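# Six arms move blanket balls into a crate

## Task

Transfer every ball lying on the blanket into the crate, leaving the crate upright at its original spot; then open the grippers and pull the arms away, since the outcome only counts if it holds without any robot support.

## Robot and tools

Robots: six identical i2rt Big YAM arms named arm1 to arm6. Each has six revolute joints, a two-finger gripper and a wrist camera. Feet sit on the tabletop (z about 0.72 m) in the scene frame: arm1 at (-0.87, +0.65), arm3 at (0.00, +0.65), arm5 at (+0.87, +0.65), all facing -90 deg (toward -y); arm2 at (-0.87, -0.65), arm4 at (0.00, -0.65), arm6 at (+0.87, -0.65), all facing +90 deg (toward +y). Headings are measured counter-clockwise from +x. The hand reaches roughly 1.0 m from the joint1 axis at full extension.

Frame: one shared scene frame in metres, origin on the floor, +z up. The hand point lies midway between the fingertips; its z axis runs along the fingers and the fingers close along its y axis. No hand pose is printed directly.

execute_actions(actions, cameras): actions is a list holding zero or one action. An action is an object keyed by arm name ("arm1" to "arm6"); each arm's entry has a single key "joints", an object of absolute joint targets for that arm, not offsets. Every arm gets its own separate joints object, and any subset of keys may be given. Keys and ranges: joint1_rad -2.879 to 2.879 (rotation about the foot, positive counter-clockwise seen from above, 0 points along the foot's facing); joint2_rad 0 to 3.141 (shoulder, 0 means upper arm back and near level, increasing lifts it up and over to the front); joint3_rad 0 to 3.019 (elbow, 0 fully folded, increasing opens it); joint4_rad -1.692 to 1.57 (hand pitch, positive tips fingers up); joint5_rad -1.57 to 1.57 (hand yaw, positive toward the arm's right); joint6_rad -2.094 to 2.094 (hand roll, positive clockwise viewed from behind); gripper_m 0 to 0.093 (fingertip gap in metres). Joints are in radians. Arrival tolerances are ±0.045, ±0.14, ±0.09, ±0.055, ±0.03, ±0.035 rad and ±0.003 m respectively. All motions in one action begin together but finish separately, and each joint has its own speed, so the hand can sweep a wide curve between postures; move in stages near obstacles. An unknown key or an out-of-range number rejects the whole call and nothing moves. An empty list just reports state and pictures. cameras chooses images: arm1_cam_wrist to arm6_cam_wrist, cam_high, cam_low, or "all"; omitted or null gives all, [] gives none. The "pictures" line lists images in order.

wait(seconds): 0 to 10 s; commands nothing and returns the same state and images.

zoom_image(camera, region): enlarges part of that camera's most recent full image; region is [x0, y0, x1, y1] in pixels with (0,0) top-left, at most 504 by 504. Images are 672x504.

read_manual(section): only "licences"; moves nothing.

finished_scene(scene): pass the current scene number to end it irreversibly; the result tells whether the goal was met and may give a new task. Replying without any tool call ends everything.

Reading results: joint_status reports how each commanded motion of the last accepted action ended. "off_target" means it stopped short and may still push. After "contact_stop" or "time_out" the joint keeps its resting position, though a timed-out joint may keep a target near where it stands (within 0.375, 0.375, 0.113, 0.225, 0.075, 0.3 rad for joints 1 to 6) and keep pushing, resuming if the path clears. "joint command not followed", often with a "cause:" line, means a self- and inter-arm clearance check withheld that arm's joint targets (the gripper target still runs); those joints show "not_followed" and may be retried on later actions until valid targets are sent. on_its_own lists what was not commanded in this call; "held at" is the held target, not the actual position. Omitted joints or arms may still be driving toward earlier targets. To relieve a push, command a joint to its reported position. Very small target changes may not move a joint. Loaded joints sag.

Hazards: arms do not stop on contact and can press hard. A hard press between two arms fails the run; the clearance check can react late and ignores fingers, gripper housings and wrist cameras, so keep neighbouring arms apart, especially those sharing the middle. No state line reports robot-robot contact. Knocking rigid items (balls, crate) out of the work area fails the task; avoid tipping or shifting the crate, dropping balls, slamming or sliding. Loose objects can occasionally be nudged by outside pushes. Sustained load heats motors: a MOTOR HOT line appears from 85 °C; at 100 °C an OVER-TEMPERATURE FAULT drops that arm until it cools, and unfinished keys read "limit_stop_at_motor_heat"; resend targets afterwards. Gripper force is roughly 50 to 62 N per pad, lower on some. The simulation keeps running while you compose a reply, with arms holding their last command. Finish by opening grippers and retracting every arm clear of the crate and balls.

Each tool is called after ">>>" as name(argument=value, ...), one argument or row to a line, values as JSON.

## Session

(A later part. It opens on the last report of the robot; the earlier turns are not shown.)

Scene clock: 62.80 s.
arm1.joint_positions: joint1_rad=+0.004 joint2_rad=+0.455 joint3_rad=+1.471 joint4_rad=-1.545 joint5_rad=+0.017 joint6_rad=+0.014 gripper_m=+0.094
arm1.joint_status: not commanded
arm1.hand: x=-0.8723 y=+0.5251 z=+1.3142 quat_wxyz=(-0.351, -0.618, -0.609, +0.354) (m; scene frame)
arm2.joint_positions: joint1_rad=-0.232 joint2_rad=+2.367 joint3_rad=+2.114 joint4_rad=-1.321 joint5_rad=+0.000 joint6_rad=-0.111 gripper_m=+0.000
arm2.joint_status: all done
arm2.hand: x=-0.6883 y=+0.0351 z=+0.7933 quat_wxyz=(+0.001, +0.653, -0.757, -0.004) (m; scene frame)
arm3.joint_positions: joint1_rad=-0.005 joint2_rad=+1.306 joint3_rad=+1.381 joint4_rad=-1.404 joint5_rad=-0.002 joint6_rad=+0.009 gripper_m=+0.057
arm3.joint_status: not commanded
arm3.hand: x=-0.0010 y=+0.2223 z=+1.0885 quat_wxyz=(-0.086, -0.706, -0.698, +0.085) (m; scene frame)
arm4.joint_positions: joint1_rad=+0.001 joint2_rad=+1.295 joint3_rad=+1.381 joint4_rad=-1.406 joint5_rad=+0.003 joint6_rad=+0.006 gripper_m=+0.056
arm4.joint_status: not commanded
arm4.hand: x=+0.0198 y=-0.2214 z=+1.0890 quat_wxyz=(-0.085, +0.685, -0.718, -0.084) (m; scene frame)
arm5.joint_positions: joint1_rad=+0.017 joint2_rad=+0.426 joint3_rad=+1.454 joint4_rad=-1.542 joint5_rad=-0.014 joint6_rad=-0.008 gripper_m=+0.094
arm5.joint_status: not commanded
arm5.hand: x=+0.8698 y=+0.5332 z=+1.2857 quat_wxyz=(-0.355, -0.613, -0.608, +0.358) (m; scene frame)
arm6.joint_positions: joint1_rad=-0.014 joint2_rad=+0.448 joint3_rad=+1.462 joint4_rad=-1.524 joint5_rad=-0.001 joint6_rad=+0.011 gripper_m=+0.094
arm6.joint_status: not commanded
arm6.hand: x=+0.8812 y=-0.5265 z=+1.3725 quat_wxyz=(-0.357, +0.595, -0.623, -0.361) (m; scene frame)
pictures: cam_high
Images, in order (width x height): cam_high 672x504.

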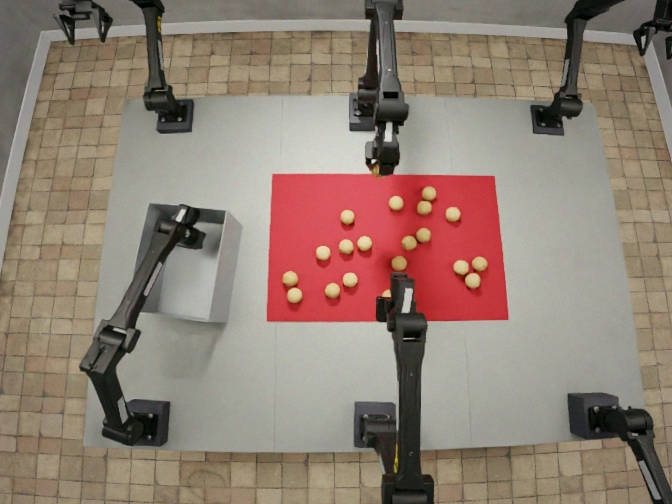

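>>> execute_actions(
  actions=[
    {"arm2":{"joints":{"joint2_rad":2.2,"joint3_rad":1.8,"joint4_rad":-1.17}}},
  ],
  cameras=[],
)

>>> execute_actions(
  actions=[
    {"arm2":{"joints":{"joint2_rad":1.6,"joint3_rad":1.6,"joint4_rad":-1.5}},"arm4":{"joints":{"joint1_rad":0.974,"joint3_rad":2.35,"joint4_rad":-0.947}},"arm3":{"joints":{"joint1_rad":-0.826,"joint3_rad":2.35,"joint4_rad":-0.72}}},
  ],
  cameras=[],
)

>>> execute_actions(
  actions=[
    {"arm2":{"joints":{"joint1_rad":0.5,"joint2_rad":0.5,"joint3_rad":1.45,"joint4_rad":-1.5,"joint6_rad":0}}},
  ],
  cameras=["cam_high"],
)

>>> execute_actions(
  actions=[
    {"arm4":{"joints":{"joint2_rad":2.237}},"arm3":{"joints":{"joint2_rad":2.279}}},
  ],
  cameras=["cam_high","cam_low","arm3_cam_wrist","arm4_cam_wrist"],
)

Scene clock: 66.13 s.
arm1.joint_positions: joint1_rad=+0.004 joint2_rad=+0.455 joint3_rad=+1.471 joint4_rad=-1.545 joint5_rad=+0.017 joint6_rad=+0.014 gripper_m=+0.094
arm1.joint_status: not commanded
arm1.hand: x=-0.8723 y=+0.5251 z=+1.3142 quat_wxyz=(-0.351, -0.618, -0.609, +0.354) (m; scene frame)
arm2.joint_positions: joint1_rad=-0.232 joint2_rad=+2.196 joint3_rad=+1.795 joint4_rad=-1.181 joint5_rad=+0.000 joint6_rad=-0.111 gripper_m=+0.000
arm2.joint_status: all done
arm2.hand: x=-0.7040 y=-0.0243 z=+0.7903 quat_wxyz=(+0.004, +0.653, -0.757, -0.002) (m; scene frame)
arm3.joint_positions: joint1_rad=-0.005 joint2_rad=+1.306 joint3_rad=+1.381 joint4_rad=-1.404 joint5_rad=-0.002 joint6_rad=+0.009 gripper_m=+0.057
arm3.joint_status: not commanded
arm3.hand: x=-0.0010 y=+0.2223 z=+1.0885 quat_wxyz=(-0.086, -0.706, -0.698, +0.085) (m; scene frame)
arm4.joint_positions: joint1_rad=+0.001 joint2_rad=+1.295 joint3_rad=+1.381 joint4_rad=-1.406 joint5_rad=+0.003 joint6_rad=+0.006 gripper_m=+0.056
arm4.joint_status: not commanded
arm4.hand: x=+0.0198 y=-0.2214 z=+1.0890 quat_wxyz=(-0.085, +0.685, -0.718, -0.084) (m; scene frame)
arm5.joint_positions: joint1_rad=+0.017 joint2_rad=+0.426 joint3_rad=+1.454 joint4_rad=-1.542 joint5_rad=-0.014 joint6_rad=-0.008 gripper_m=+0.094
arm5.joint_status: not commanded
arm5.hand: x=+0.8698 y=+0.5332 z=+1.2857 quat_wxyz=(-0.355, -0.613, -0.608, +0.358) (m; scene frame)
arm6.joint_positions: joint1_rad=-0.014 joint2_rad=+0.448 joint3_rad=+1.462 joint4_rad=-1.524 joint5_rad=-0.001 joint6_rad=+0.011 gripper_m=+0.094
arm6.joint_status: not commanded
arm6.hand: x=+0.8812 y=-0.5265 z=+1.3725 quat_wxyz=(-0.357, +0.595, -0.623, -0.361) (m; scene frame)
pictures: none
No camera images: the call's "cameras" was empty. Leave "cameras" out to get every camera's image.

Scene clock: 68.20 s.
arm1.joint_positions: joint1_rad=+0.004 joint2_rad=+0.455 joint3_rad=+1.471 joint4_rad=-1.545 joint5_rad=+0.017 joint6_rad=+0.014 gripper_m=+0.094
arm1.joint_status: not commanded
arm1.hand: x=-0.8723 y=+0.5251 z=+1.3142 quat_wxyz=(-0.351, -0.618, -0.609, +0.354) (m; scene frame)
arm2.joint_positions: joint1_rad=-0.232 joint2_rad=+1.601 joint3_rad=+1.587 joint4_rad=-1.492 joint5_rad=+0.000 joint6_rad=-0.111 gripper_m=+0.000
arm2.joint_status: all done
arm2.hand: x=-0.7405 y=-0.1698 z=+1.0432 quat_wxyz=(-0.027, +0.652, -0.757, -0.024) (m; scene frame)
arm3.joint_positions: joint1_rad=-0.818 joint2_rad=+1.306 joint3_rad=+2.344 joint4_rad=-0.737 joint5_rad=+0.002 joint6_rad=+0.009 gripper_m=+0.057
arm3.joint_status: all done
arm3.hand: x=-0.3034 y=+0.3655 z=+1.7010 quat_wxyz=(-0.300, -0.552, -0.215, +0.748) (m; scene frame)
arm4.joint_positions: joint1_rad=+0.966 joint2_rad=+1.285 joint3_rad=+2.331 joint4_rad=-0.966 joint5_rad=-0.002 joint6_rad=+0.006 gripper_m=+0.056
arm4.joint_status: all done
arm4.hand: x=-0.3268 y=-0.3899 z=+1.6485 quat_wxyz=(-0.227, +0.641, -0.221, -0.699) (m; scene frame)
arm5.joint_positions: joint1_rad=+0.017 joint2_rad=+0.426 joint3_rad=+1.454 joint4_rad=-1.542 joint5_rad=-0.014 joint6_rad=-0.008 gripper_m=+0.094
arm5.joint_status: not commanded
arm5.hand: x=+0.8698 y=+0.5332 z=+1.2857 quat_wxyz=(-0.355, -0.613, -0.608, +0.358) (m; scene frame)
arm6.joint_positions: joint1_rad=-0.014 joint2_rad=+0.448 joint3_rad=+1.462 joint4_rad=-1.524 joint5_rad=-0.001 joint6_rad=+0.011 gripper_m=+0.094
arm6.joint_status: not commanded
arm6.hand: x=+0.8812 y=-0.5265 z=+1.3725 quat_wxyz=(-0.357, +0.595, -0.623, -0.361) (m; scene frame)
pictures: none
No camera images: the call's "cameras" was empty. Leave "cameras" out to get every camera's image.

Scene clock: 69.87 s.
arm1.joint_positions: joint1_rad=+0.004 joint2_rad=+0.455 joint3_rad=+1.471 joint4_rad=-1.545 joint5_rad=+0.017 joint6_rad=+0.014 gripper_m=+0.094
arm1.joint_status: not commanded
arm1.hand: x=-0.8723 y=+0.5251 z=+1.3142 quat_wxyz=(-0.351, -0.618, -0.609, +0.354) (m; scene frame)
arm2.joint_positions: joint1_rad=+0.491 joint2_rad=+0.495 joint3_rad=+1.450 joint4_rad=-1.492 joint5_rad=-0.001 joint6_rad=-0.012 gripper_m=+0.000
arm2.joint_status: all done
arm2.hand: x=-0.9352 y=-0.5178 z=+1.3408 quat_wxyz=(-0.263, +0.741, -0.451, -0.423) (m; scene frame)
arm3.joint_positions: joint1_rad=-0.818 joint2_rad=+1.306 joint3_rad=+2.344 joint4_rad=-0.737 joint5_rad=+0.002 joint6_rad=+0.009 gripper_m=+0.057
arm3.joint_status: not commanded
arm3.hand: x=-0.3034 y=+0.3655 z=+1.7010 quat_wxyz=(-0.300, -0.552, -0.215, +0.748) (m; scene frame)
arm4.joint_positions: joint1_rad=+0.966 joint2_rad=+1.285 joint3_rad=+2.331 joint4_rad=-0.966 joint5_rad=-0.002 joint6_rad=+0.006 gripper_m=+0.056
arm4.joint_status: not commanded
arm4.hand: x=-0.3268 y=-0.3899 z=+1.6485 quat_wxyz=(-0.227, +0.641, -0.221, -0.699) (m; scene frame)
arm5.joint_positions: joint1_rad=+0.017 joint2_rad=+0.426 joint3_rad=+1.454 joint4_rad=-1.542 joint5_rad=-0.014 joint6_rad=-0.008 gripper_m=+0.094
arm5.joint_status: not commanded
arm5.hand: x=+0.8698 y=+0.5332 z=+1.2857 quat_wxyz=(-0.355, -0.613, -0.608, +0.358) (m; scene frame)
arm6.joint_positions: joint1_rad=-0.014 joint2_rad=+0.448 joint3_rad=+1.462 joint4_rad=-1.524 joint5_rad=-0.001 joint6_rad=+0.011 gripper_m=+0.094
arm6.joint_status: not commanded
arm6.hand: x=+0.8812 y=-0.5265 z=+1.3725 quat_wxyz=(-0.357, +0.595, -0.623, -0.361) (m; scene frame)
pictures: cam_high
Images, in order (width x height): cam_high 672x504.

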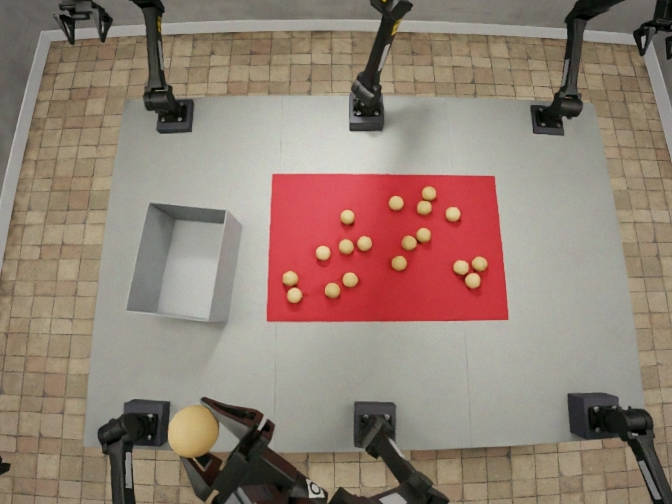

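Scene clock: 72.03 s.
arm1.joint_positions: joint1_rad=+0.004 joint2_rad=+0.455 joint3_rad=+1.471 joint4_rad=-1.545 joint5_rad=+0.017 joint6_rad=+0.014 gripper_m=+0.094
arm1.joint_status: not commanded
arm1.hand: x=-0.8723 y=+0.5251 z=+1.3142 quat_wxyz=(-0.351, -0.618, -0.609, +0.354) (m; scene frame)
arm2.joint_positions: joint1_rad=+0.491 joint2_rad=+0.495 joint3_rad=+1.450 joint4_rad=-1.492 joint5_rad=-0.001 joint6_rad=-0.012 gripper_m=+0.000
arm2.joint_status: not commanded
arm2.hand: x=-0.9352 y=-0.5178 z=+1.3408 quat_wxyz=(-0.263, +0.741, -0.451, -0.423) (m; scene frame)
arm3.joint_positions: joint1_rad=-0.818 joint2_rad=+2.257 joint3_rad=+2.314 joint4_rad=-0.726 joint5_rad=+0.002 joint6_rad=+0.009 gripper_m=+0.057
arm3.joint_status: all done
arm3.hand: x=-0.6475 y=+0.0420 z=+1.0361 quat_wxyz=(-0.162, -0.838, -0.327, +0.406) (m; scene frame)
arm4.joint_positions: joint1_rad=+0.966 joint2_rad=+2.251 joint3_rad=+2.312 joint4_rad=-0.956 joint5_rad=-0.002 joint6_rad=+0.006 gripper_m=+0.056
arm4.joint_status: all done
arm4.hand: x=-0.6754 y=-0.1371 z=+0.9979 quat_wxyz=(-0.098, +0.893, -0.304, -0.316) (m; scene frame)
arm5.joint_positions: joint1_rad=+0.017 joint2_rad=+0.426 joint3_rad=+1.454 joint4_rad=-1.542 joint5_rad=-0.014 joint6_rad=-0.008 gripper_m=+0.094
arm5.joint_status: not commanded
arm5.hand: x=+0.8698 y=+0.5332 z=+1.2857 quat_wxyz=(-0.355, -0.613, -0.608, +0.358) (m; scene frame)
arm6.joint_positions: joint1_rad=-0.014 joint2_rad=+0.448 joint3_rad=+1.462 joint4_rad=-1.524 joint5_rad=-0.001 joint6_rad=+0.011 gripper_m=+0.094
arm6.joint_status: not commanded
arm6.hand: x=+0.8812 y=-0.5265 z=+1.3725 quat_wxyz=(-0.357, +0.595, -0.623, -0.361) (m; scene frame)
pictures: arm3_cam_wrist, arm4_cam_wrist, cam_high, cam_low
Images, in order (width x height): arm3_cam_wrist 672x504, arm4_cam_wrist 672x504, cam_high 672x504, cam_low 672x504.

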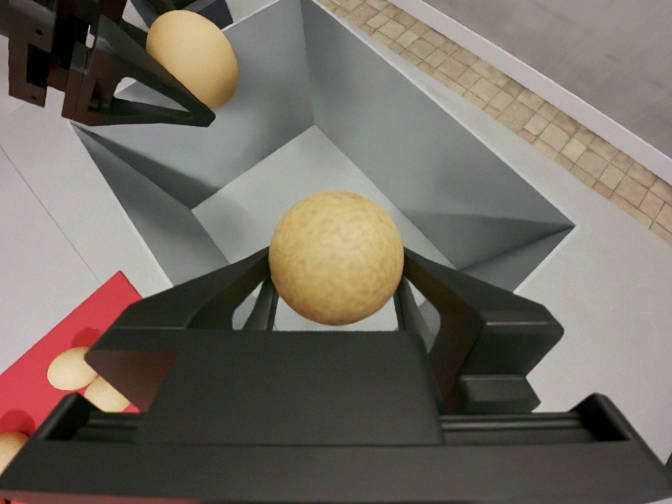

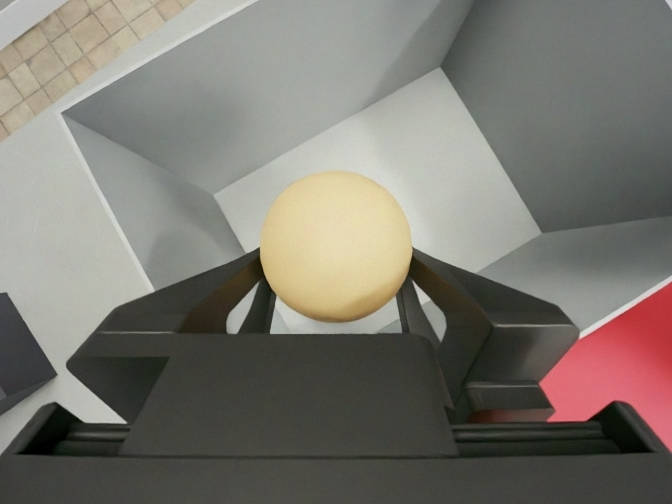

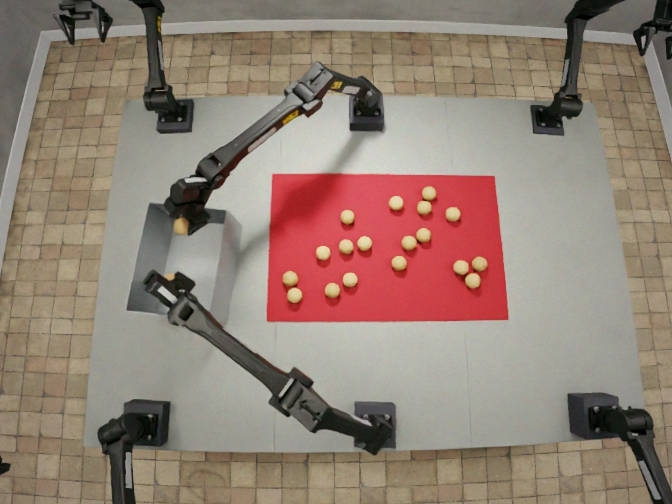

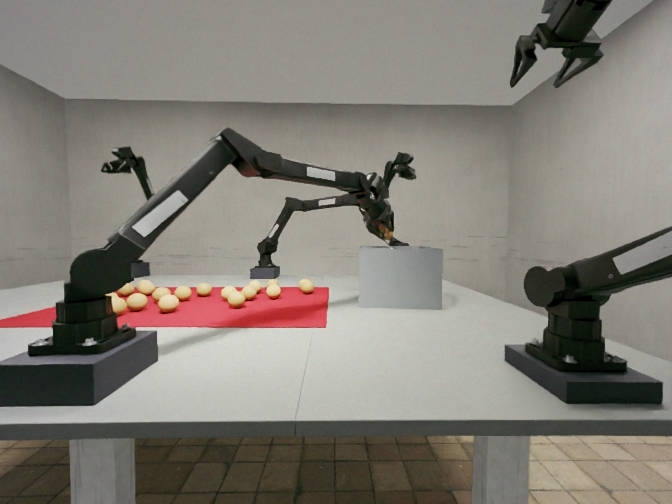

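>>> execute_actions(
  actions=[
    {"arm4":{"joints":{"joint1_rad":1.03}},"arm3":{"joints":{"joint2_rad":1.6}}},
  ],
  cameras=[],
)

>>> execute_actions(
  actions=[
    {"arm4":{"joints":{"joint2_rad":2.44,"joint4_rad":-0.86}},"arm3":{"joints":{"joint1_rad":-0.72,"joint2_rad":1.6,"joint3_rad":1.5,"joint4_rad":-1.45}}},
  ],
  cameras=["cam_high","cam_low","arm4_cam_wrist"],
)

Scene clock: 78.33 s.
arm1.joint_positions: joint1_rad=+0.004 joint2_rad=+0.455 joint3_rad=+1.471 joint4_rad=-1.545 joint5_rad=+0.017 joint6_rad=+0.014 gripper_m=+0.094
arm1.joint_status: not commanded
arm1.hand: x=-0.8723 y=+0.5251 z=+1.3142 quat_wxyz=(-0.351, -0.618, -0.609, +0.354) (m; scene frame)
arm2.joint_positions: joint1_rad=+0.491 joint2_rad=+0.495 joint3_rad=+1.450 joint4_rad=-1.492 joint5_rad=-0.001 joint6_rad=-0.012 gripper_m=+0.000
arm2.joint_status: not commanded
arm2.hand: x=-0.9352 y=-0.5178 z=+1.3408 quat_wxyz=(-0.263, +0.741, -0.451, -0.423) (m; scene frame)
arm3.joint_positions: joint1_rad=-0.818 joint2_rad=+1.592 joint3_rad=+2.334 joint4_rad=-0.722 joint5_rad=+0.002 joint6_rad=+0.009 gripper_m=+0.057
arm3.joint_status: all done
arm3.hand: x=-0.4549 y=+0.2230 z=+1.5566 quat_wxyz=(-0.266, -0.651, -0.254, +0.664) (m; scene frame)
arm4.joint_positions: joint1_rad=+1.038 joint2_rad=+2.251 joint3_rad=+2.312 joint4_rad=-0.956 joint5_rad=-0.002 joint6_rad=+0.006 gripper_m=+0.056
arm4.joint_status: all done
arm4.hand: x=-0.7103 y=-0.1869 z=+0.9986 quat_wxyz=(-0.086, +0.904, -0.272, -0.320) (m; scene frame)
arm5.joint_positions: joint1_rad=+0.017 joint2_rad=+0.426 joint3_rad=+1.454 joint4_rad=-1.542 joint5_rad=-0.014 joint6_rad=-0.008 gripper_m=+0.094
arm5.joint_status: not commanded
arm5.hand: x=+0.8698 y=+0.5332 z=+1.2857 quat_wxyz=(-0.355, -0.613, -0.608, +0.358) (m; scene frame)
arm6.joint_positions: joint1_rad=-0.014 joint2_rad=+0.448 joint3_rad=+1.462 joint4_rad=-1.524 joint5_rad=-0.001 joint6_rad=+0.011 gripper_m=+0.094
arm6.joint_status: not commanded
arm6.hand: x=+0.8812 y=-0.5265 z=+1.3725 quat_wxyz=(-0.357, +0.595, -0.623, -0.361) (m; scene frame)
pictures: none
No camera images: the call's "cameras" was empty. Leave "cameras" out to get every camera's image.

Scene clock: 80.00 s.
arm1.joint_positions: joint1_rad=+0.004 joint2_rad=+0.455 joint3_rad=+1.471 joint4_rad=-1.545 joint5_rad=+0.017 joint6_rad=+0.014 gripper_m=+0.094
arm1.joint_status: not commanded
arm1.hand: x=-0.8723 y=+0.5251 z=+1.3142 quat_wxyz=(-0.351, -0.618, -0.609, +0.354) (m; scene frame)
arm2.joint_positions: joint1_rad=+0.491 joint2_rad=+0.495 joint3_rad=+1.450 joint4_rad=-1.492 joint5_rad=-0.001 joint6_rad=-0.012 gripper_m=+0.000
arm2.joint_status: not commanded
arm2.hand: x=-0.9352 y=-0.5178 z=+1.3408 quat_wxyz=(-0.263, +0.741, -0.451, -0.423) (m; scene frame)
arm3.joint_positions: joint1_rad=-0.713 joint2_rad=+1.604 joint3_rad=+1.501 joint4_rad=-1.434 joint5_rad=-0.001 joint6_rad=+0.009 gripper_m=+0.057
arm3.joint_status: all done
arm3.hand: x=-0.3204 y=+0.2788 z=+1.0075 quat_wxyz=(-0.008, -0.911, -0.412, +0.016) (m; scene frame)
arm4.joint_positions: joint1_rad=+1.025 joint2_rad=+2.404 joint3_rad=+2.337 joint4_rad=-0.865 joint5_rad=-0.001 joint6_rad=+0.008 gripper_m=+0.055
arm4.joint_status: all done
arm4.hand: x=-0.7279 y=-0.1633 z=+0.8973 quat_wxyz=(-0.084, +0.907, -0.280, -0.303) (m; scene frame)
arm5.joint_positions: joint1_rad=+0.017 joint2_rad=+0.426 joint3_rad=+1.454 joint4_rad=-1.542 joint5_rad=-0.014 joint6_rad=-0.008 gripper_m=+0.094
arm5.joint_status: not commanded
arm5.hand: x=+0.8698 y=+0.5332 z=+1.2857 quat_wxyz=(-0.355, -0.613, -0.608, +0.358) (m; scene frame)
arm6.joint_positions: joint1_rad=-0.014 joint2_rad=+0.448 joint3_rad=+1.462 joint4_rad=-1.524 joint5_rad=-0.001 joint6_rad=+0.011 gripper_m=+0.094
arm6.joint_status: not commanded
arm6.hand: x=+0.8812 y=-0.5265 z=+1.3725 quat_wxyz=(-0.357, +0.595, -0.623, -0.361) (m; scene frame)
pictures: arm4_cam_wrist, cam_high, cam_low
Images, in order (width x height): arm4_cam_wrist 672x504, cam_high 672x504, cam_low 672x504.

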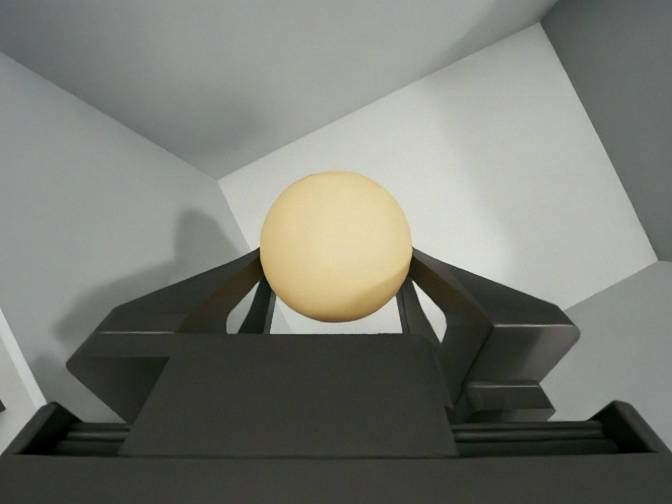

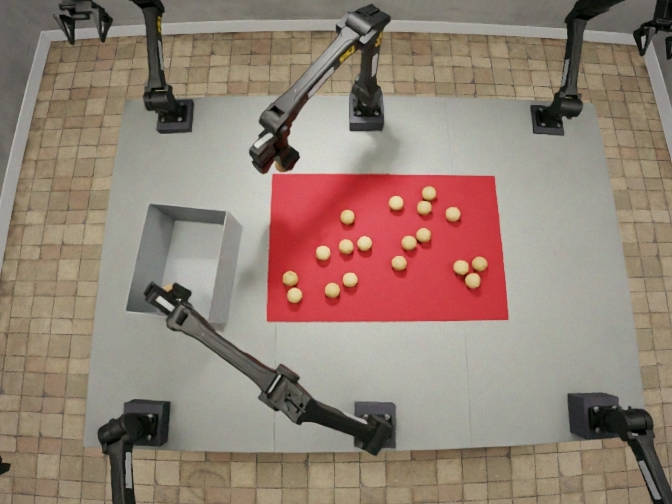

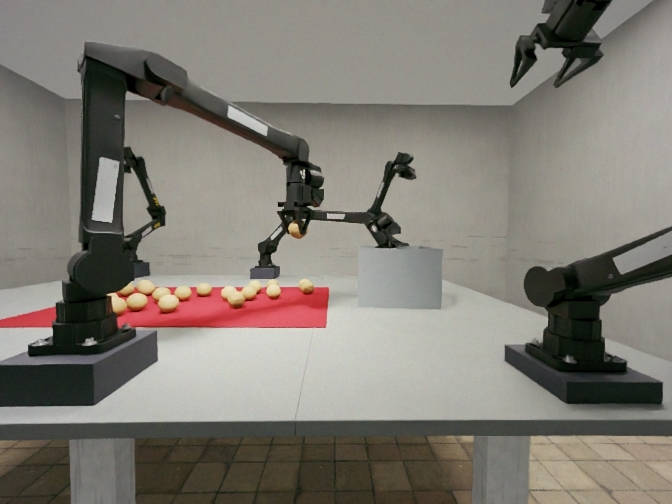

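>>> execute_actions(
  actions=[
    {"arm4":{"joints":{"joint1_rad":0.975,"joint2_rad":2.36}},"arm3":{"joints":{"joint2_rad":1.76,"joint3_rad":1.26,"joint4_rad":-1.07}}},
  ],
  cameras=["cam_high","arm4_cam_wrist"],
)

Scene clock: 81.97 s.
arm1.joint_positions: joint1_rad=+0.004 joint2_rad=+0.455 joint3_rad=+1.471 joint4_rad=-1.545 joint5_rad=+0.017 joint6_rad=+0.014 gripper_m=+0.094
arm1.joint_status: not commanded
arm1.hand: x=-0.8723 y=+0.5251 z=+1.3142 quat_wxyz=(-0.351, -0.618, -0.609, +0.354) (m; scene frame)
arm2.joint_positions: joint1_rad=+0.491 joint2_rad=+0.495 joint3_rad=+1.450 joint4_rad=-1.492 joint5_rad=-0.001 joint6_rad=-0.012 gripper_m=+0.000
arm2.joint_status: not commanded
arm2.hand: x=-0.9352 y=-0.5178 z=+1.3408 quat_wxyz=(-0.263, +0.741, -0.451, -0.423) (m; scene frame)
arm3.joint_positions: joint1_rad=-0.713 joint2_rad=+1.760 joint3_rad=+1.245 joint4_rad=-1.089 joint5_rad=-0.001 joint6_rad=+0.009 gripper_m=+0.057
arm3.joint_status: all done
arm3.hand: x=-0.3163 y=+0.2836 z=+0.8416 quat_wxyz=(+0.006, -0.911, -0.412, -0.014) (m; scene frame)
arm4.joint_positions: joint1_rad=+0.973 joint2_rad=+2.387 joint3_rad=+2.337 joint4_rad=-0.865 joint5_rad=-0.001 joint6_rad=+0.008 gripper_m=+0.055
arm4.joint_status: all done
arm4.hand: x=-0.7020 y=-0.1262 z=+0.9107 quat_wxyz=(-0.094, +0.897, -0.303, -0.308) (m; scene frame)
arm5.joint_positions: joint1_rad=+0.017 joint2_rad=+0.426 joint3_rad=+1.454 joint4_rad=-1.542 joint5_rad=-0.014 joint6_rad=-0.008 gripper_m=+0.094
arm5.joint_status: not commanded
arm5.hand: x=+0.8698 y=+0.5332 z=+1.2857 quat_wxyz=(-0.355, -0.613, -0.608, +0.358) (m; scene frame)
arm6.joint_positions: joint1_rad=-0.014 joint2_rad=+0.448 joint3_rad=+1.462 joint4_rad=-1.524 joint5_rad=-0.001 joint6_rad=+0.011 gripper_m=+0.094
arm6.joint_status: not commanded
arm6.hand: x=+0.8812 y=-0.5265 z=+1.3725 quat_wxyz=(-0.357, +0.595, -0.623, -0.361) (m; scene frame)
pictures: arm4_cam_wrist, cam_high
Images, in order (width x height): arm4_cam_wrist 672x504, cam_high 672x504.

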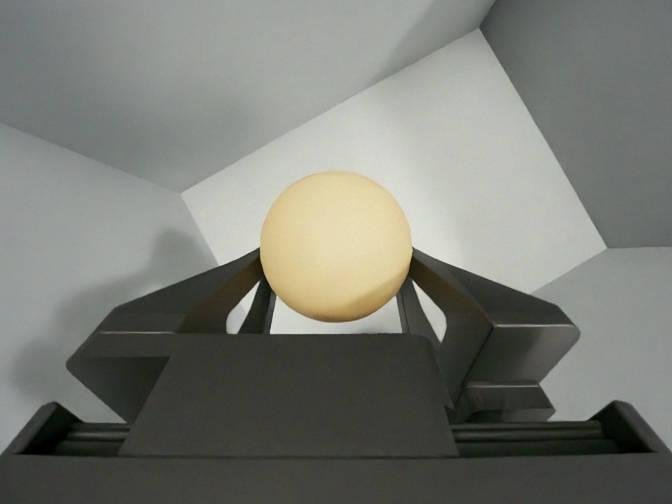

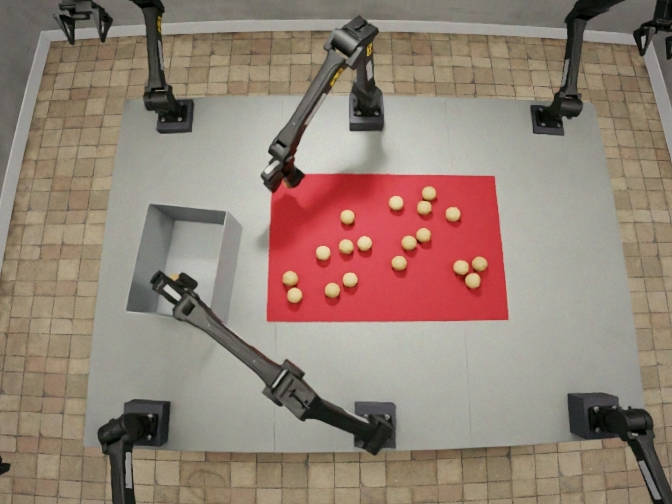

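>>> execute_actions(
  actions=[
    {"arm4":{"joints":{"joint2_rad":2.47,"joint4_rad":-0.99}},"arm3":{"joints":{"joint2_rad":1.875,"joint3_rad":1.16,"joint4_rad":-0.85}}},
  ],
  cameras=["cam_high","arm4_cam_wrist","arm3_cam_wrist","cam_low"],
)

Scene clock: 83.70 s.
arm1.joint_positions: joint1_rad=+0.004 joint2_rad=+0.455 joint3_rad=+1.471 joint4_rad=-1.545 joint5_rad=+0.017 joint6_rad=+0.014 gripper_m=+0.094
arm1.joint_status: not commanded
arm1.hand: x=-0.8723 y=+0.5251 z=+1.3142 quat_wxyz=(-0.351, -0.618, -0.609, +0.354) (m; scene frame)
arm2.joint_positions: joint1_rad=+0.491 joint2_rad=+0.495 joint3_rad=+1.450 joint4_rad=-1.492 joint5_rad=-0.001 joint6_rad=-0.012 gripper_m=+0.000
arm2.joint_status: not commanded
arm2.hand: x=-0.9352 y=-0.5178 z=+1.3408 quat_wxyz=(-0.263, +0.741, -0.451, -0.423) (m; scene frame)
arm3.joint_positions: joint1_rad=-0.713 joint2_rad=+1.876 joint3_rad=+1.157 joint4_rad=-0.869 joint5_rad=-0.001 joint6_rad=+0.009 gripper_m=+0.057
arm3.joint_status: all done
arm3.hand: x=-0.3161 y=+0.2839 z=+0.7594 quat_wxyz=(+0.003, -0.911, -0.412, -0.007) (m; scene frame)
arm4.joint_positions: joint1_rad=+0.973 joint2_rad=+2.440 joint3_rad=+2.337 joint4_rad=-0.974 joint5_rad=-0.001 joint6_rad=+0.008 gripper_m=+0.055
arm4.joint_status: all done
arm4.hand: x=-0.6829 y=-0.1413 z=+0.8519 quat_wxyz=(-0.069, +0.919, -0.310, -0.234) (m; scene frame)
arm5.joint_positions: joint1_rad=+0.017 joint2_rad=+0.426 joint3_rad=+1.454 joint4_rad=-1.542 joint5_rad=-0.014 joint6_rad=-0.008 gripper_m=+0.094
arm5.joint_status: not commanded
arm5.hand: x=+0.8698 y=+0.5332 z=+1.2857 quat_wxyz=(-0.355, -0.613, -0.608, +0.358) (m; scene frame)
arm6.joint_positions: joint1_rad=-0.014 joint2_rad=+0.448 joint3_rad=+1.462 joint4_rad=-1.524 joint5_rad=-0.001 joint6_rad=+0.011 gripper_m=+0.094
arm6.joint_status: not commanded
arm6.hand: x=+0.8812 y=-0.5265 z=+1.3725 quat_wxyz=(-0.357, +0.595, -0.623, -0.361) (m; scene frame)
pictures: arm3_cam_wrist, arm4_cam_wrist, cam_high, cam_low
Images, in order (width x height): arm3_cam_wrist 672x504, arm4_cam_wrist 672x504, cam_high 672x504, cam_low 672x504.

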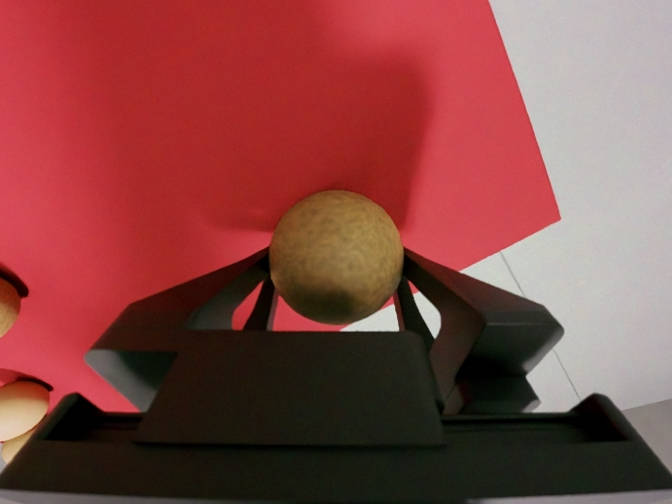

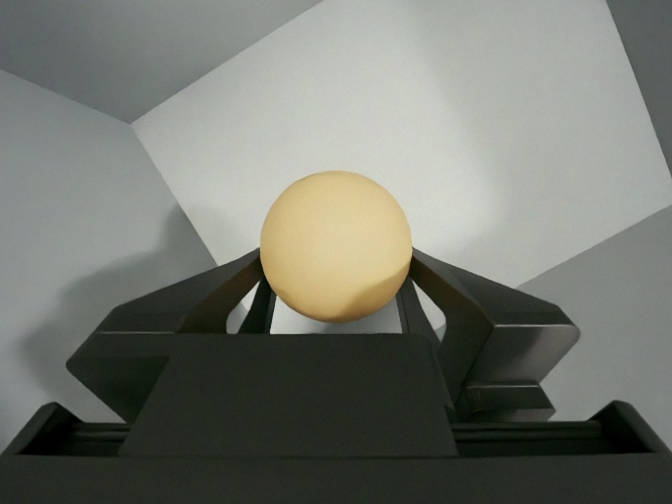

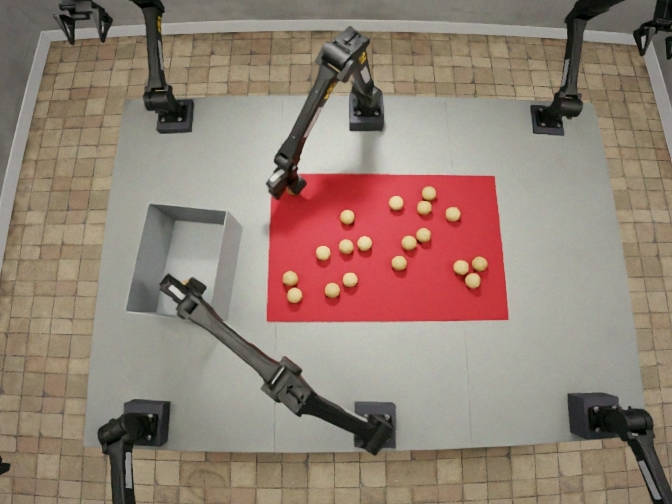

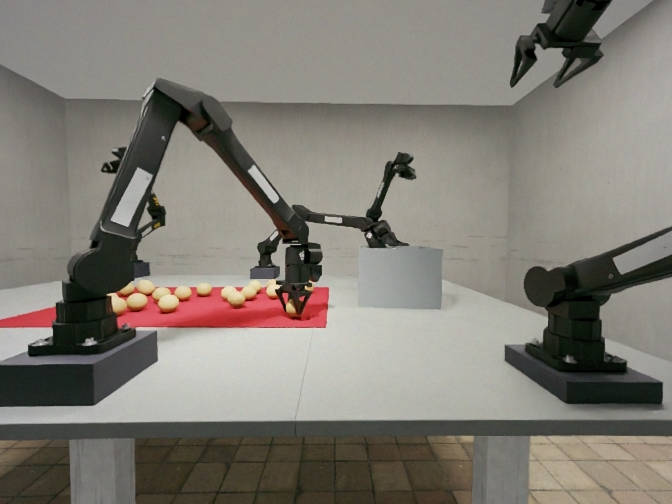

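>>> execute_actions(
  actions=[
    {"arm4":{"joints":{"joint2_rad":2.43,"gripper_m":0.093}},"arm3":{"joints":{"gripper_m":0.093}}},
  ],
  cameras=[],
)

>>> execute_actions(
  actions=[
    {"arm4":{"joints":{"joint2_rad":2.1}},"arm3":{"joints":{"joint2_rad":1.6,"joint3_rad":1.5,"joint4_rad":-1.45}}},
  ],
  cameras=["cam_high"],
)

Scene clock: 84.83 s.
arm1.joint_positions: joint1_rad=+0.004 joint2_rad=+0.455 joint3_rad=+1.471 joint4_rad=-1.545 joint5_rad=+0.017 joint6_rad=+0.014 gripper_m=+0.094
arm1.joint_status: not commanded
arm1.hand: x=-0.8723 y=+0.5251 z=+1.3142 quat_wxyz=(-0.351, -0.618, -0.609, +0.354) (m; scene frame)
arm2.joint_positions: joint1_rad=+0.491 joint2_rad=+0.495 joint3_rad=+1.450 joint4_rad=-1.492 joint5_rad=-0.001 joint6_rad=-0.012 gripper_m=+0.000
arm2.joint_status: not commanded
arm2.hand: x=-0.9352 y=-0.5178 z=+1.3408 quat_wxyz=(-0.263, +0.741, -0.451, -0.423) (m; scene frame)
arm3.joint_positions: joint1_rad=-0.713 joint2_rad=+1.876 joint3_rad=+1.157 joint4_rad=-0.869 joint5_rad=-0.001 joint6_rad=+0.009 gripper_m=+0.093
arm3.joint_status: all done
arm3.hand: x=-0.3161 y=+0.2839 z=+0.7594 quat_wxyz=(+0.003, -0.911, -0.412, -0.007) (m; scene frame)
arm4.joint_positions: joint1_rad=+0.973 joint2_rad=+2.440 joint3_rad=+2.337 joint4_rad=-0.974 joint5_rad=-0.001 joint6_rad=+0.008 gripper_m=+0.093
arm4.joint_status: all done
arm4.hand: x=-0.6829 y=-0.1413 z=+0.8519 quat_wxyz=(-0.069, +0.919, -0.310, -0.234) (m; scene frame)
arm5.joint_positions: joint1_rad=+0.017 joint2_rad=+0.426 joint3_rad=+1.454 joint4_rad=-1.542 joint5_rad=-0.014 joint6_rad=-0.008 gripper_m=+0.094
arm5.joint_status: not commanded
arm5.hand: x=+0.8698 y=+0.5332 z=+1.2857 quat_wxyz=(-0.355, -0.613, -0.608, +0.358) (m; scene frame)
arm6.joint_positions: joint1_rad=-0.014 joint2_rad=+0.448 joint3_rad=+1.462 joint4_rad=-1.524 joint5_rad=-0.001 joint6_rad=+0.011 gripper_m=+0.094
arm6.joint_status: not commanded
arm6.hand: x=+0.8812 y=-0.5265 z=+1.3725 quat_wxyz=(-0.357, +0.595, -0.623, -0.361) (m; scene frame)
pictures: none
No camera images: the call's "cameras" was empty. Leave "cameras" out to get every camera's image.

Scene clock: 86.53 s.
arm1.joint_positions: joint1_rad=+0.004 joint2_rad=+0.455 joint3_rad=+1.471 joint4_rad=-1.545 joint5_rad=+0.017 joint6_rad=+0.014 gripper_m=+0.094
arm1.joint_status: not commanded
arm1.hand: x=-0.8723 y=+0.5251 z=+1.3142 quat_wxyz=(-0.351, -0.618, -0.609, +0.354) (m; scene frame)
arm2.joint_positions: joint1_rad=+0.491 joint2_rad=+0.495 joint3_rad=+1.450 joint4_rad=-1.492 joint5_rad=-0.001 joint6_rad=-0.012 gripper_m=+0.000
arm2.joint_status: not commanded
arm2.hand: x=-0.9352 y=-0.5178 z=+1.3408 quat_wxyz=(-0.263, +0.741, -0.451, -0.423) (m; scene frame)
arm3.joint_positions: joint1_rad=-0.713 joint2_rad=+1.601 joint3_rad=+1.496 joint4_rad=-1.432 joint5_rad=-0.001 joint6_rad=+0.009 gripper_m=+0.093
arm3.joint_status: all done
arm3.hand: x=-0.3195 y=+0.2799 z=+1.0069 quat_wxyz=(-0.008, -0.911, -0.412, +0.016) (m; scene frame)
arm4.joint_positions: joint1_rad=+0.973 joint2_rad=+2.074 joint3_rad=+2.350 joint4_rad=-0.977 joint5_rad=-0.001 joint6_rad=+0.008 gripper_m=+0.093
arm4.joint_status: all done
arm4.hand: x=-0.6552 y=-0.1571 z=+1.1592 quat_wxyz=(-0.125, +0.859, -0.291, -0.402) (m; scene frame)
arm5.joint_positions: joint1_rad=+0.017 joint2_rad=+0.426 joint3_rad=+1.454 joint4_rad=-1.542 joint5_rad=-0.014 joint6_rad=-0.008 gripper_m=+0.094
arm5.joint_status: not commanded
arm5.hand: x=+0.8698 y=+0.5332 z=+1.2857 quat_wxyz=(-0.355, -0.613, -0.608, +0.358) (m; scene frame)
arm6.joint_positions: joint1_rad=-0.014 joint2_rad=+0.448 joint3_rad=+1.462 joint4_rad=-1.524 joint5_rad=-0.001 joint6_rad=+0.011 gripper_m=+0.094
arm6.joint_status: not commanded
arm6.hand: x=+0.8812 y=-0.5265 z=+1.3725 quat_wxyz=(-0.357, +0.595, -0.623, -0.361) (m; scene frame)
pictures: cam_high
Images, in order (width x height): cam_high 672x504.

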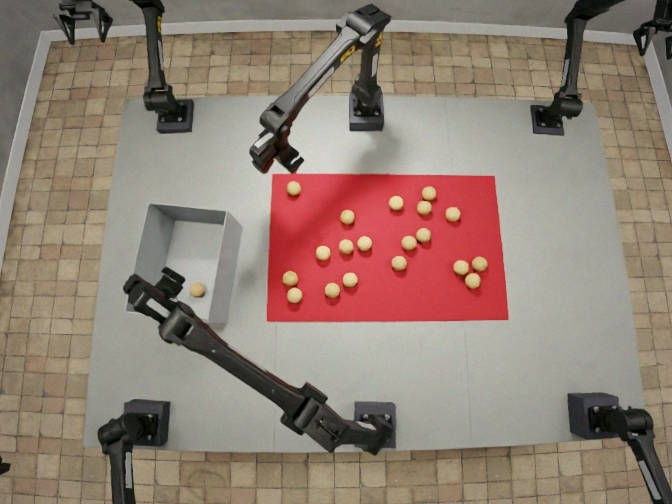

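>>> execute_actions(
  actions=[
    {"arm1":{"joints":{"joint1_rad":0.988,"joint2_rad":1.89,"joint3_rad":2.05,"joint4_rad":-1.45,"joint5_rad":0,"joint6_rad":0,"gripper_m":0.093}},"arm2":{"joints":{"joint1_rad":-0.865,"joint2_rad":1.87,"joint3_rad":2.05,"joint4_rad":-1.45,"gripper_m":0.093}},"arm3":{"joints":{"joint1_rad":-0.17,"joint2_rad":1.739,"joint3_rad":1.33,"joint4_rad":-1.145}},"arm4":{"joints":{"joint1_rad":0.167,"joint2_rad":1.816,"joint3_rad":1.438,"joint4_rad":-1.18}}},
  ],
  cameras=["arm1_cam_wrist","arm2_cam_wrist","arm3_cam_wrist","arm4_cam_wrist","cam_high"],
)

Scene clock: 91.57 s.
arm1.joint_positions: joint1_rad=+0.994 joint2_rad=+1.884 joint3_rad=+2.018 joint4_rad=-1.449 joint5_rad=+0.001 joint6_rad=+0.008 gripper_m=+0.093
arm1.joint_status: all done
arm1.hand: x=-0.3289 y=+0.3008 z=+1.0380 quat_wxyz=(-0.122, -0.284, -0.950, +0.036) (m; scene frame)
arm2.joint_positions: joint1_rad=-0.867 joint2_rad=+1.861 joint3_rad=+2.018 joint4_rad=-1.446 joint5_rad=+0.000 joint6_rad=-0.011 gripper_m=+0.093
arm2.joint_status: all done
arm2.hand: x=-0.3686 y=-0.2514 z=+1.0814 quat_wxyz=(-0.132, +0.333, -0.932, -0.051) (m; scene frame)
arm3.joint_positions: joint1_rad=-0.161 joint2_rad=+1.737 joint3_rad=+1.326 joint4_rad=-1.162 joint5_rad=-0.002 joint6_rad=+0.009 gripper_m=+0.093
arm3.joint_status: all done
arm3.hand: x=-0.0794 y=+0.1556 z=+0.8793 quat_wxyz=(+0.001, -0.764, -0.645, -0.001) (m; scene frame)
arm4.joint_positions: joint1_rad=+0.160 joint2_rad=+1.806 joint3_rad=+1.438 joint4_rad=-1.168 joint5_rad=+0.003 joint6_rad=+0.006 gripper_m=+0.093
arm4.joint_status: all done
arm4.hand: x=-0.0624 y=-0.1117 z=+0.8801 quat_wxyz=(-0.006, +0.745, -0.666, -0.011) (m; scene frame)
arm5.joint_positions: joint1_rad=+0.017 joint2_rad=+0.426 joint3_rad=+1.454 joint4_rad=-1.542 joint5_rad=-0.014 joint6_rad=-0.008 gripper_m=+0.094
arm5.joint_status: not commanded
arm5.hand: x=+0.8698 y=+0.5332 z=+1.2857 quat_wxyz=(-0.355, -0.613, -0.608, +0.358) (m; scene frame)
arm6.joint_positions: joint1_rad=-0.014 joint2_rad=+0.448 joint3_rad=+1.462 joint4_rad=-1.524 joint5_rad=-0.001 joint6_rad=+0.011 gripper_m=+0.094
arm6.joint_status: not commanded
arm6.hand: x=+0.8812 y=-0.5265 z=+1.3725 quat_wxyz=(-0.357, +0.595, -0.623, -0.361) (m; scene frame)
pictures: arm1_cam_wrist, arm2_cam_wrist, arm3_cam_wrist, arm4_cam_wrist, cam_high
Images, in order (width x height): arm1_cam_wrist 672x504, arm2_cam_wrist 672x504, arm3_cam_wrist 672x504, arm4_cam_wrist 672x504, cam_high 672x504.

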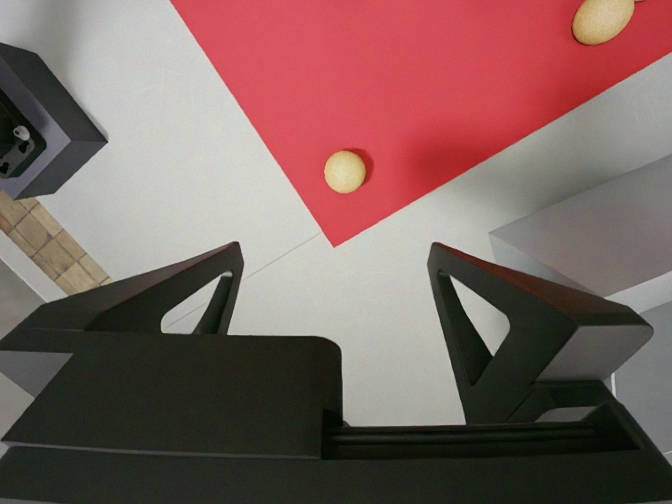

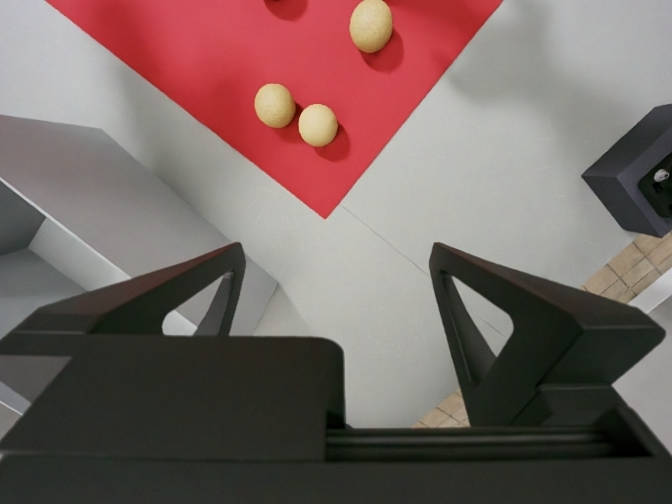

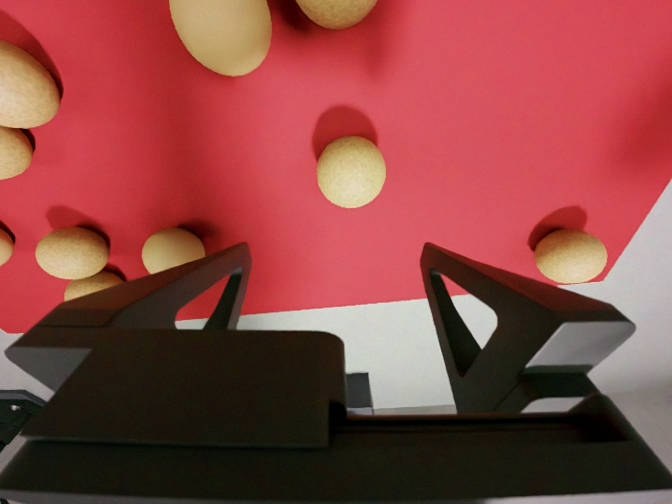

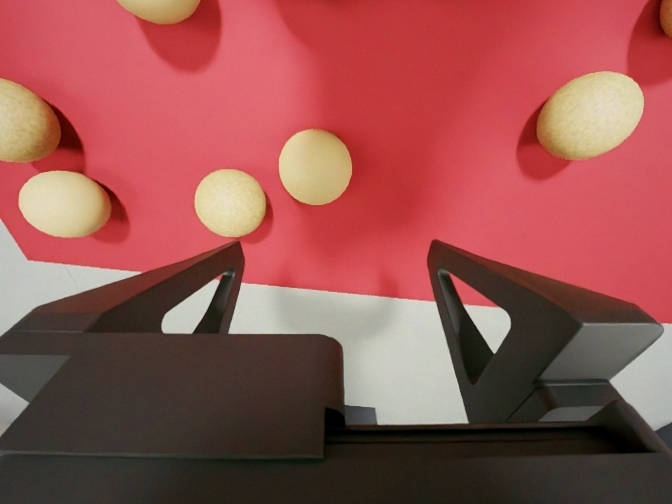

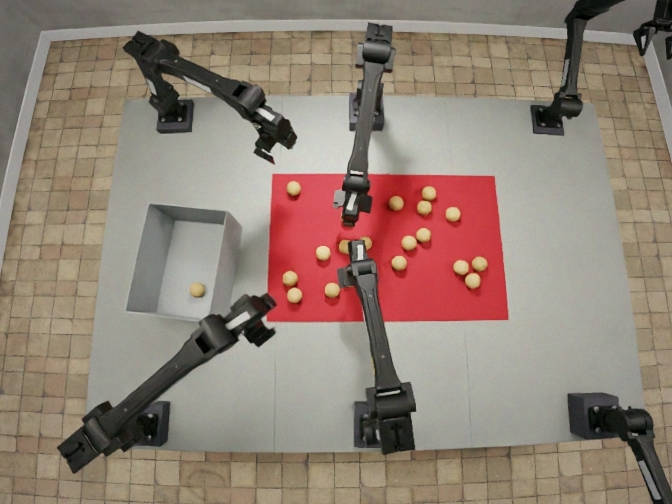

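>>> execute_actions(
  actions=[
    {"arm1":{"joints":{"joint1_rad":0.968,"joint2_rad":2.25,"joint3_rad":1.875,"joint4_rad":-1.18}},"arm2":{"joints":{"joint1_rad":-0.83,"joint2_rad":2.43,"joint3_rad":2.50,"joint4_rad":-1.59}},"arm3":{"joints":{"joint1_rad":-0.191,"joint2_rad":1.912,"joint3_rad":1.20,"joint4_rad":-0.84}},"arm4":{"joints":{"joint1_rad":0.206,"joint2_rad":1.98,"joint3_rad":1.304,"joint4_rad":-0.895,"gripper_m":0.088}}},
  ],
  cameras=["arm1_cam_wrist","arm2_cam_wrist","arm3_cam_wrist","arm4_cam_wrist"],
)

Scene clock: 95.97 s.
arm1.joint_positions: joint1_rad=+0.973 joint2_rad=+2.238 joint3_rad=+1.876 joint4_rad=-1.187 joint5_rad=+0.002 joint6_rad=+0.007 gripper_m=+0.093
arm1.joint_status: all done
arm1.hand: x=-0.3129 y=+0.2736 z=+0.7604 quat_wxyz=(-0.010, -0.296, -0.955, +0.004) (m; scene frame)
arm2.joint_positions: joint1_rad=-0.832 joint2_rad=+2.423 joint3_rad=+2.459 joint4_rad=-1.582 joint5_rad=+0.000 joint6_rad=-0.011 gripper_m=+0.093
arm2.joint_status: all done
arm2.hand: x=-0.3095 y=-0.1680 z=+0.8805 quat_wxyz=(-0.010, +0.353, -0.935, -0.009) (m; scene frame)
arm3.joint_positions: joint1_rad=-0.184 joint2_rad=+1.911 joint3_rad=+1.194 joint4_rad=-0.859 joint5_rad=+0.002 joint6_rad=+0.009 gripper_m=+0.093
arm3.joint_status: all done
arm3.hand: x=-0.0915 y=+0.1595 z=+0.7535 quat_wxyz=(+0.002, -0.772, -0.636, +0.000) (m; scene frame)
arm4.joint_positions: joint1_rad=+0.202 joint2_rad=+1.984 joint3_rad=+1.295 joint4_rad=-0.913 joint5_rad=+0.002 joint6_rad=+0.006 gripper_m=+0.088
arm4.joint_status: all done
arm4.hand: x=-0.0834 y=-0.1337 z=+0.7422 quat_wxyz=(+0.015, +0.760, -0.650, +0.014) (m; scene frame)
arm5.joint_positions: joint1_rad=+0.017 joint2_rad=+0.426 joint3_rad=+1.454 joint4_rad=-1.542 joint5_rad=-0.014 joint6_rad=-0.008 gripper_m=+0.094
arm5.joint_status: not commanded
arm5.hand: x=+0.8698 y=+0.5332 z=+1.2857 quat_wxyz=(-0.355, -0.613, -0.608, +0.358) (m; scene frame)
arm6.joint_positions: joint1_rad=-0.014 joint2_rad=+0.448 joint3_rad=+1.462 joint4_rad=-1.524 joint5_rad=-0.001 joint6_rad=+0.011 gripper_m=+0.094
arm6.joint_status: not commanded
arm6.hand: x=+0.8812 y=-0.5265 z=+1.3725 quat_wxyz=(-0.357, +0.595, -0.623, -0.361) (m; scene frame)
pictures: arm1_cam_wrist, arm2_cam_wrist, arm3_cam_wrist, arm4_cam_wrist
Images, in order (width x height): arm1_cam_wrist 672x504, arm2_cam_wrist 672x504, arm3_cam_wrist 672x504, arm4_cam_wrist 672x504.

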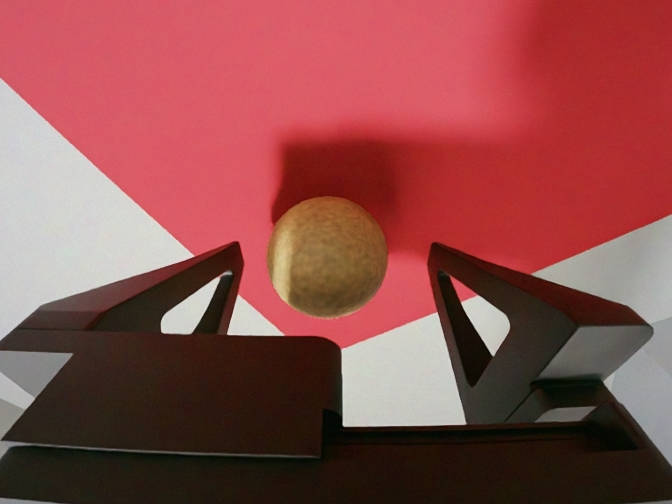

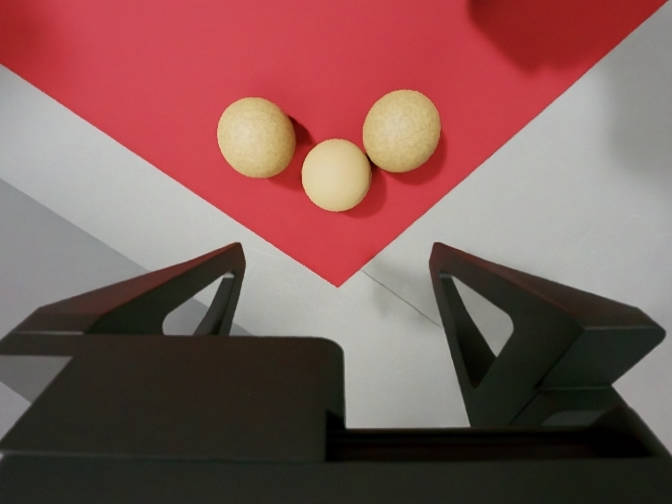

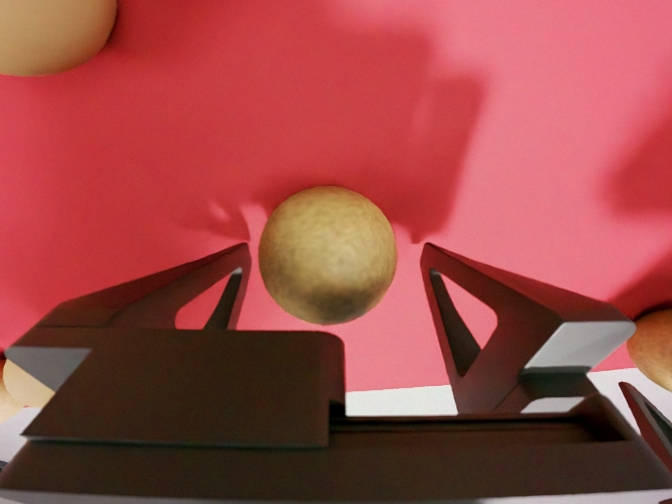

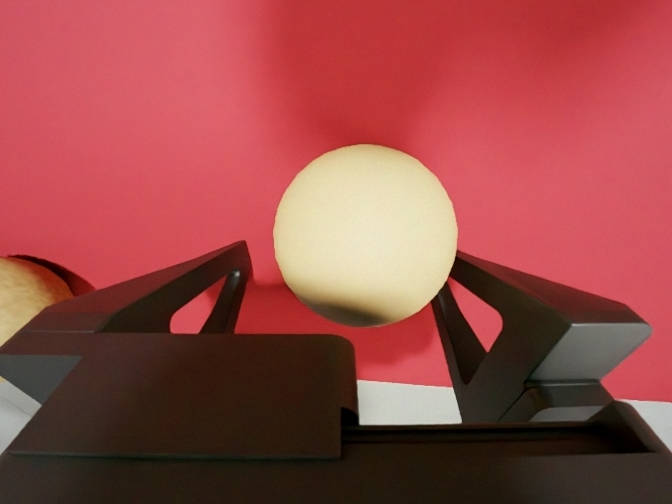

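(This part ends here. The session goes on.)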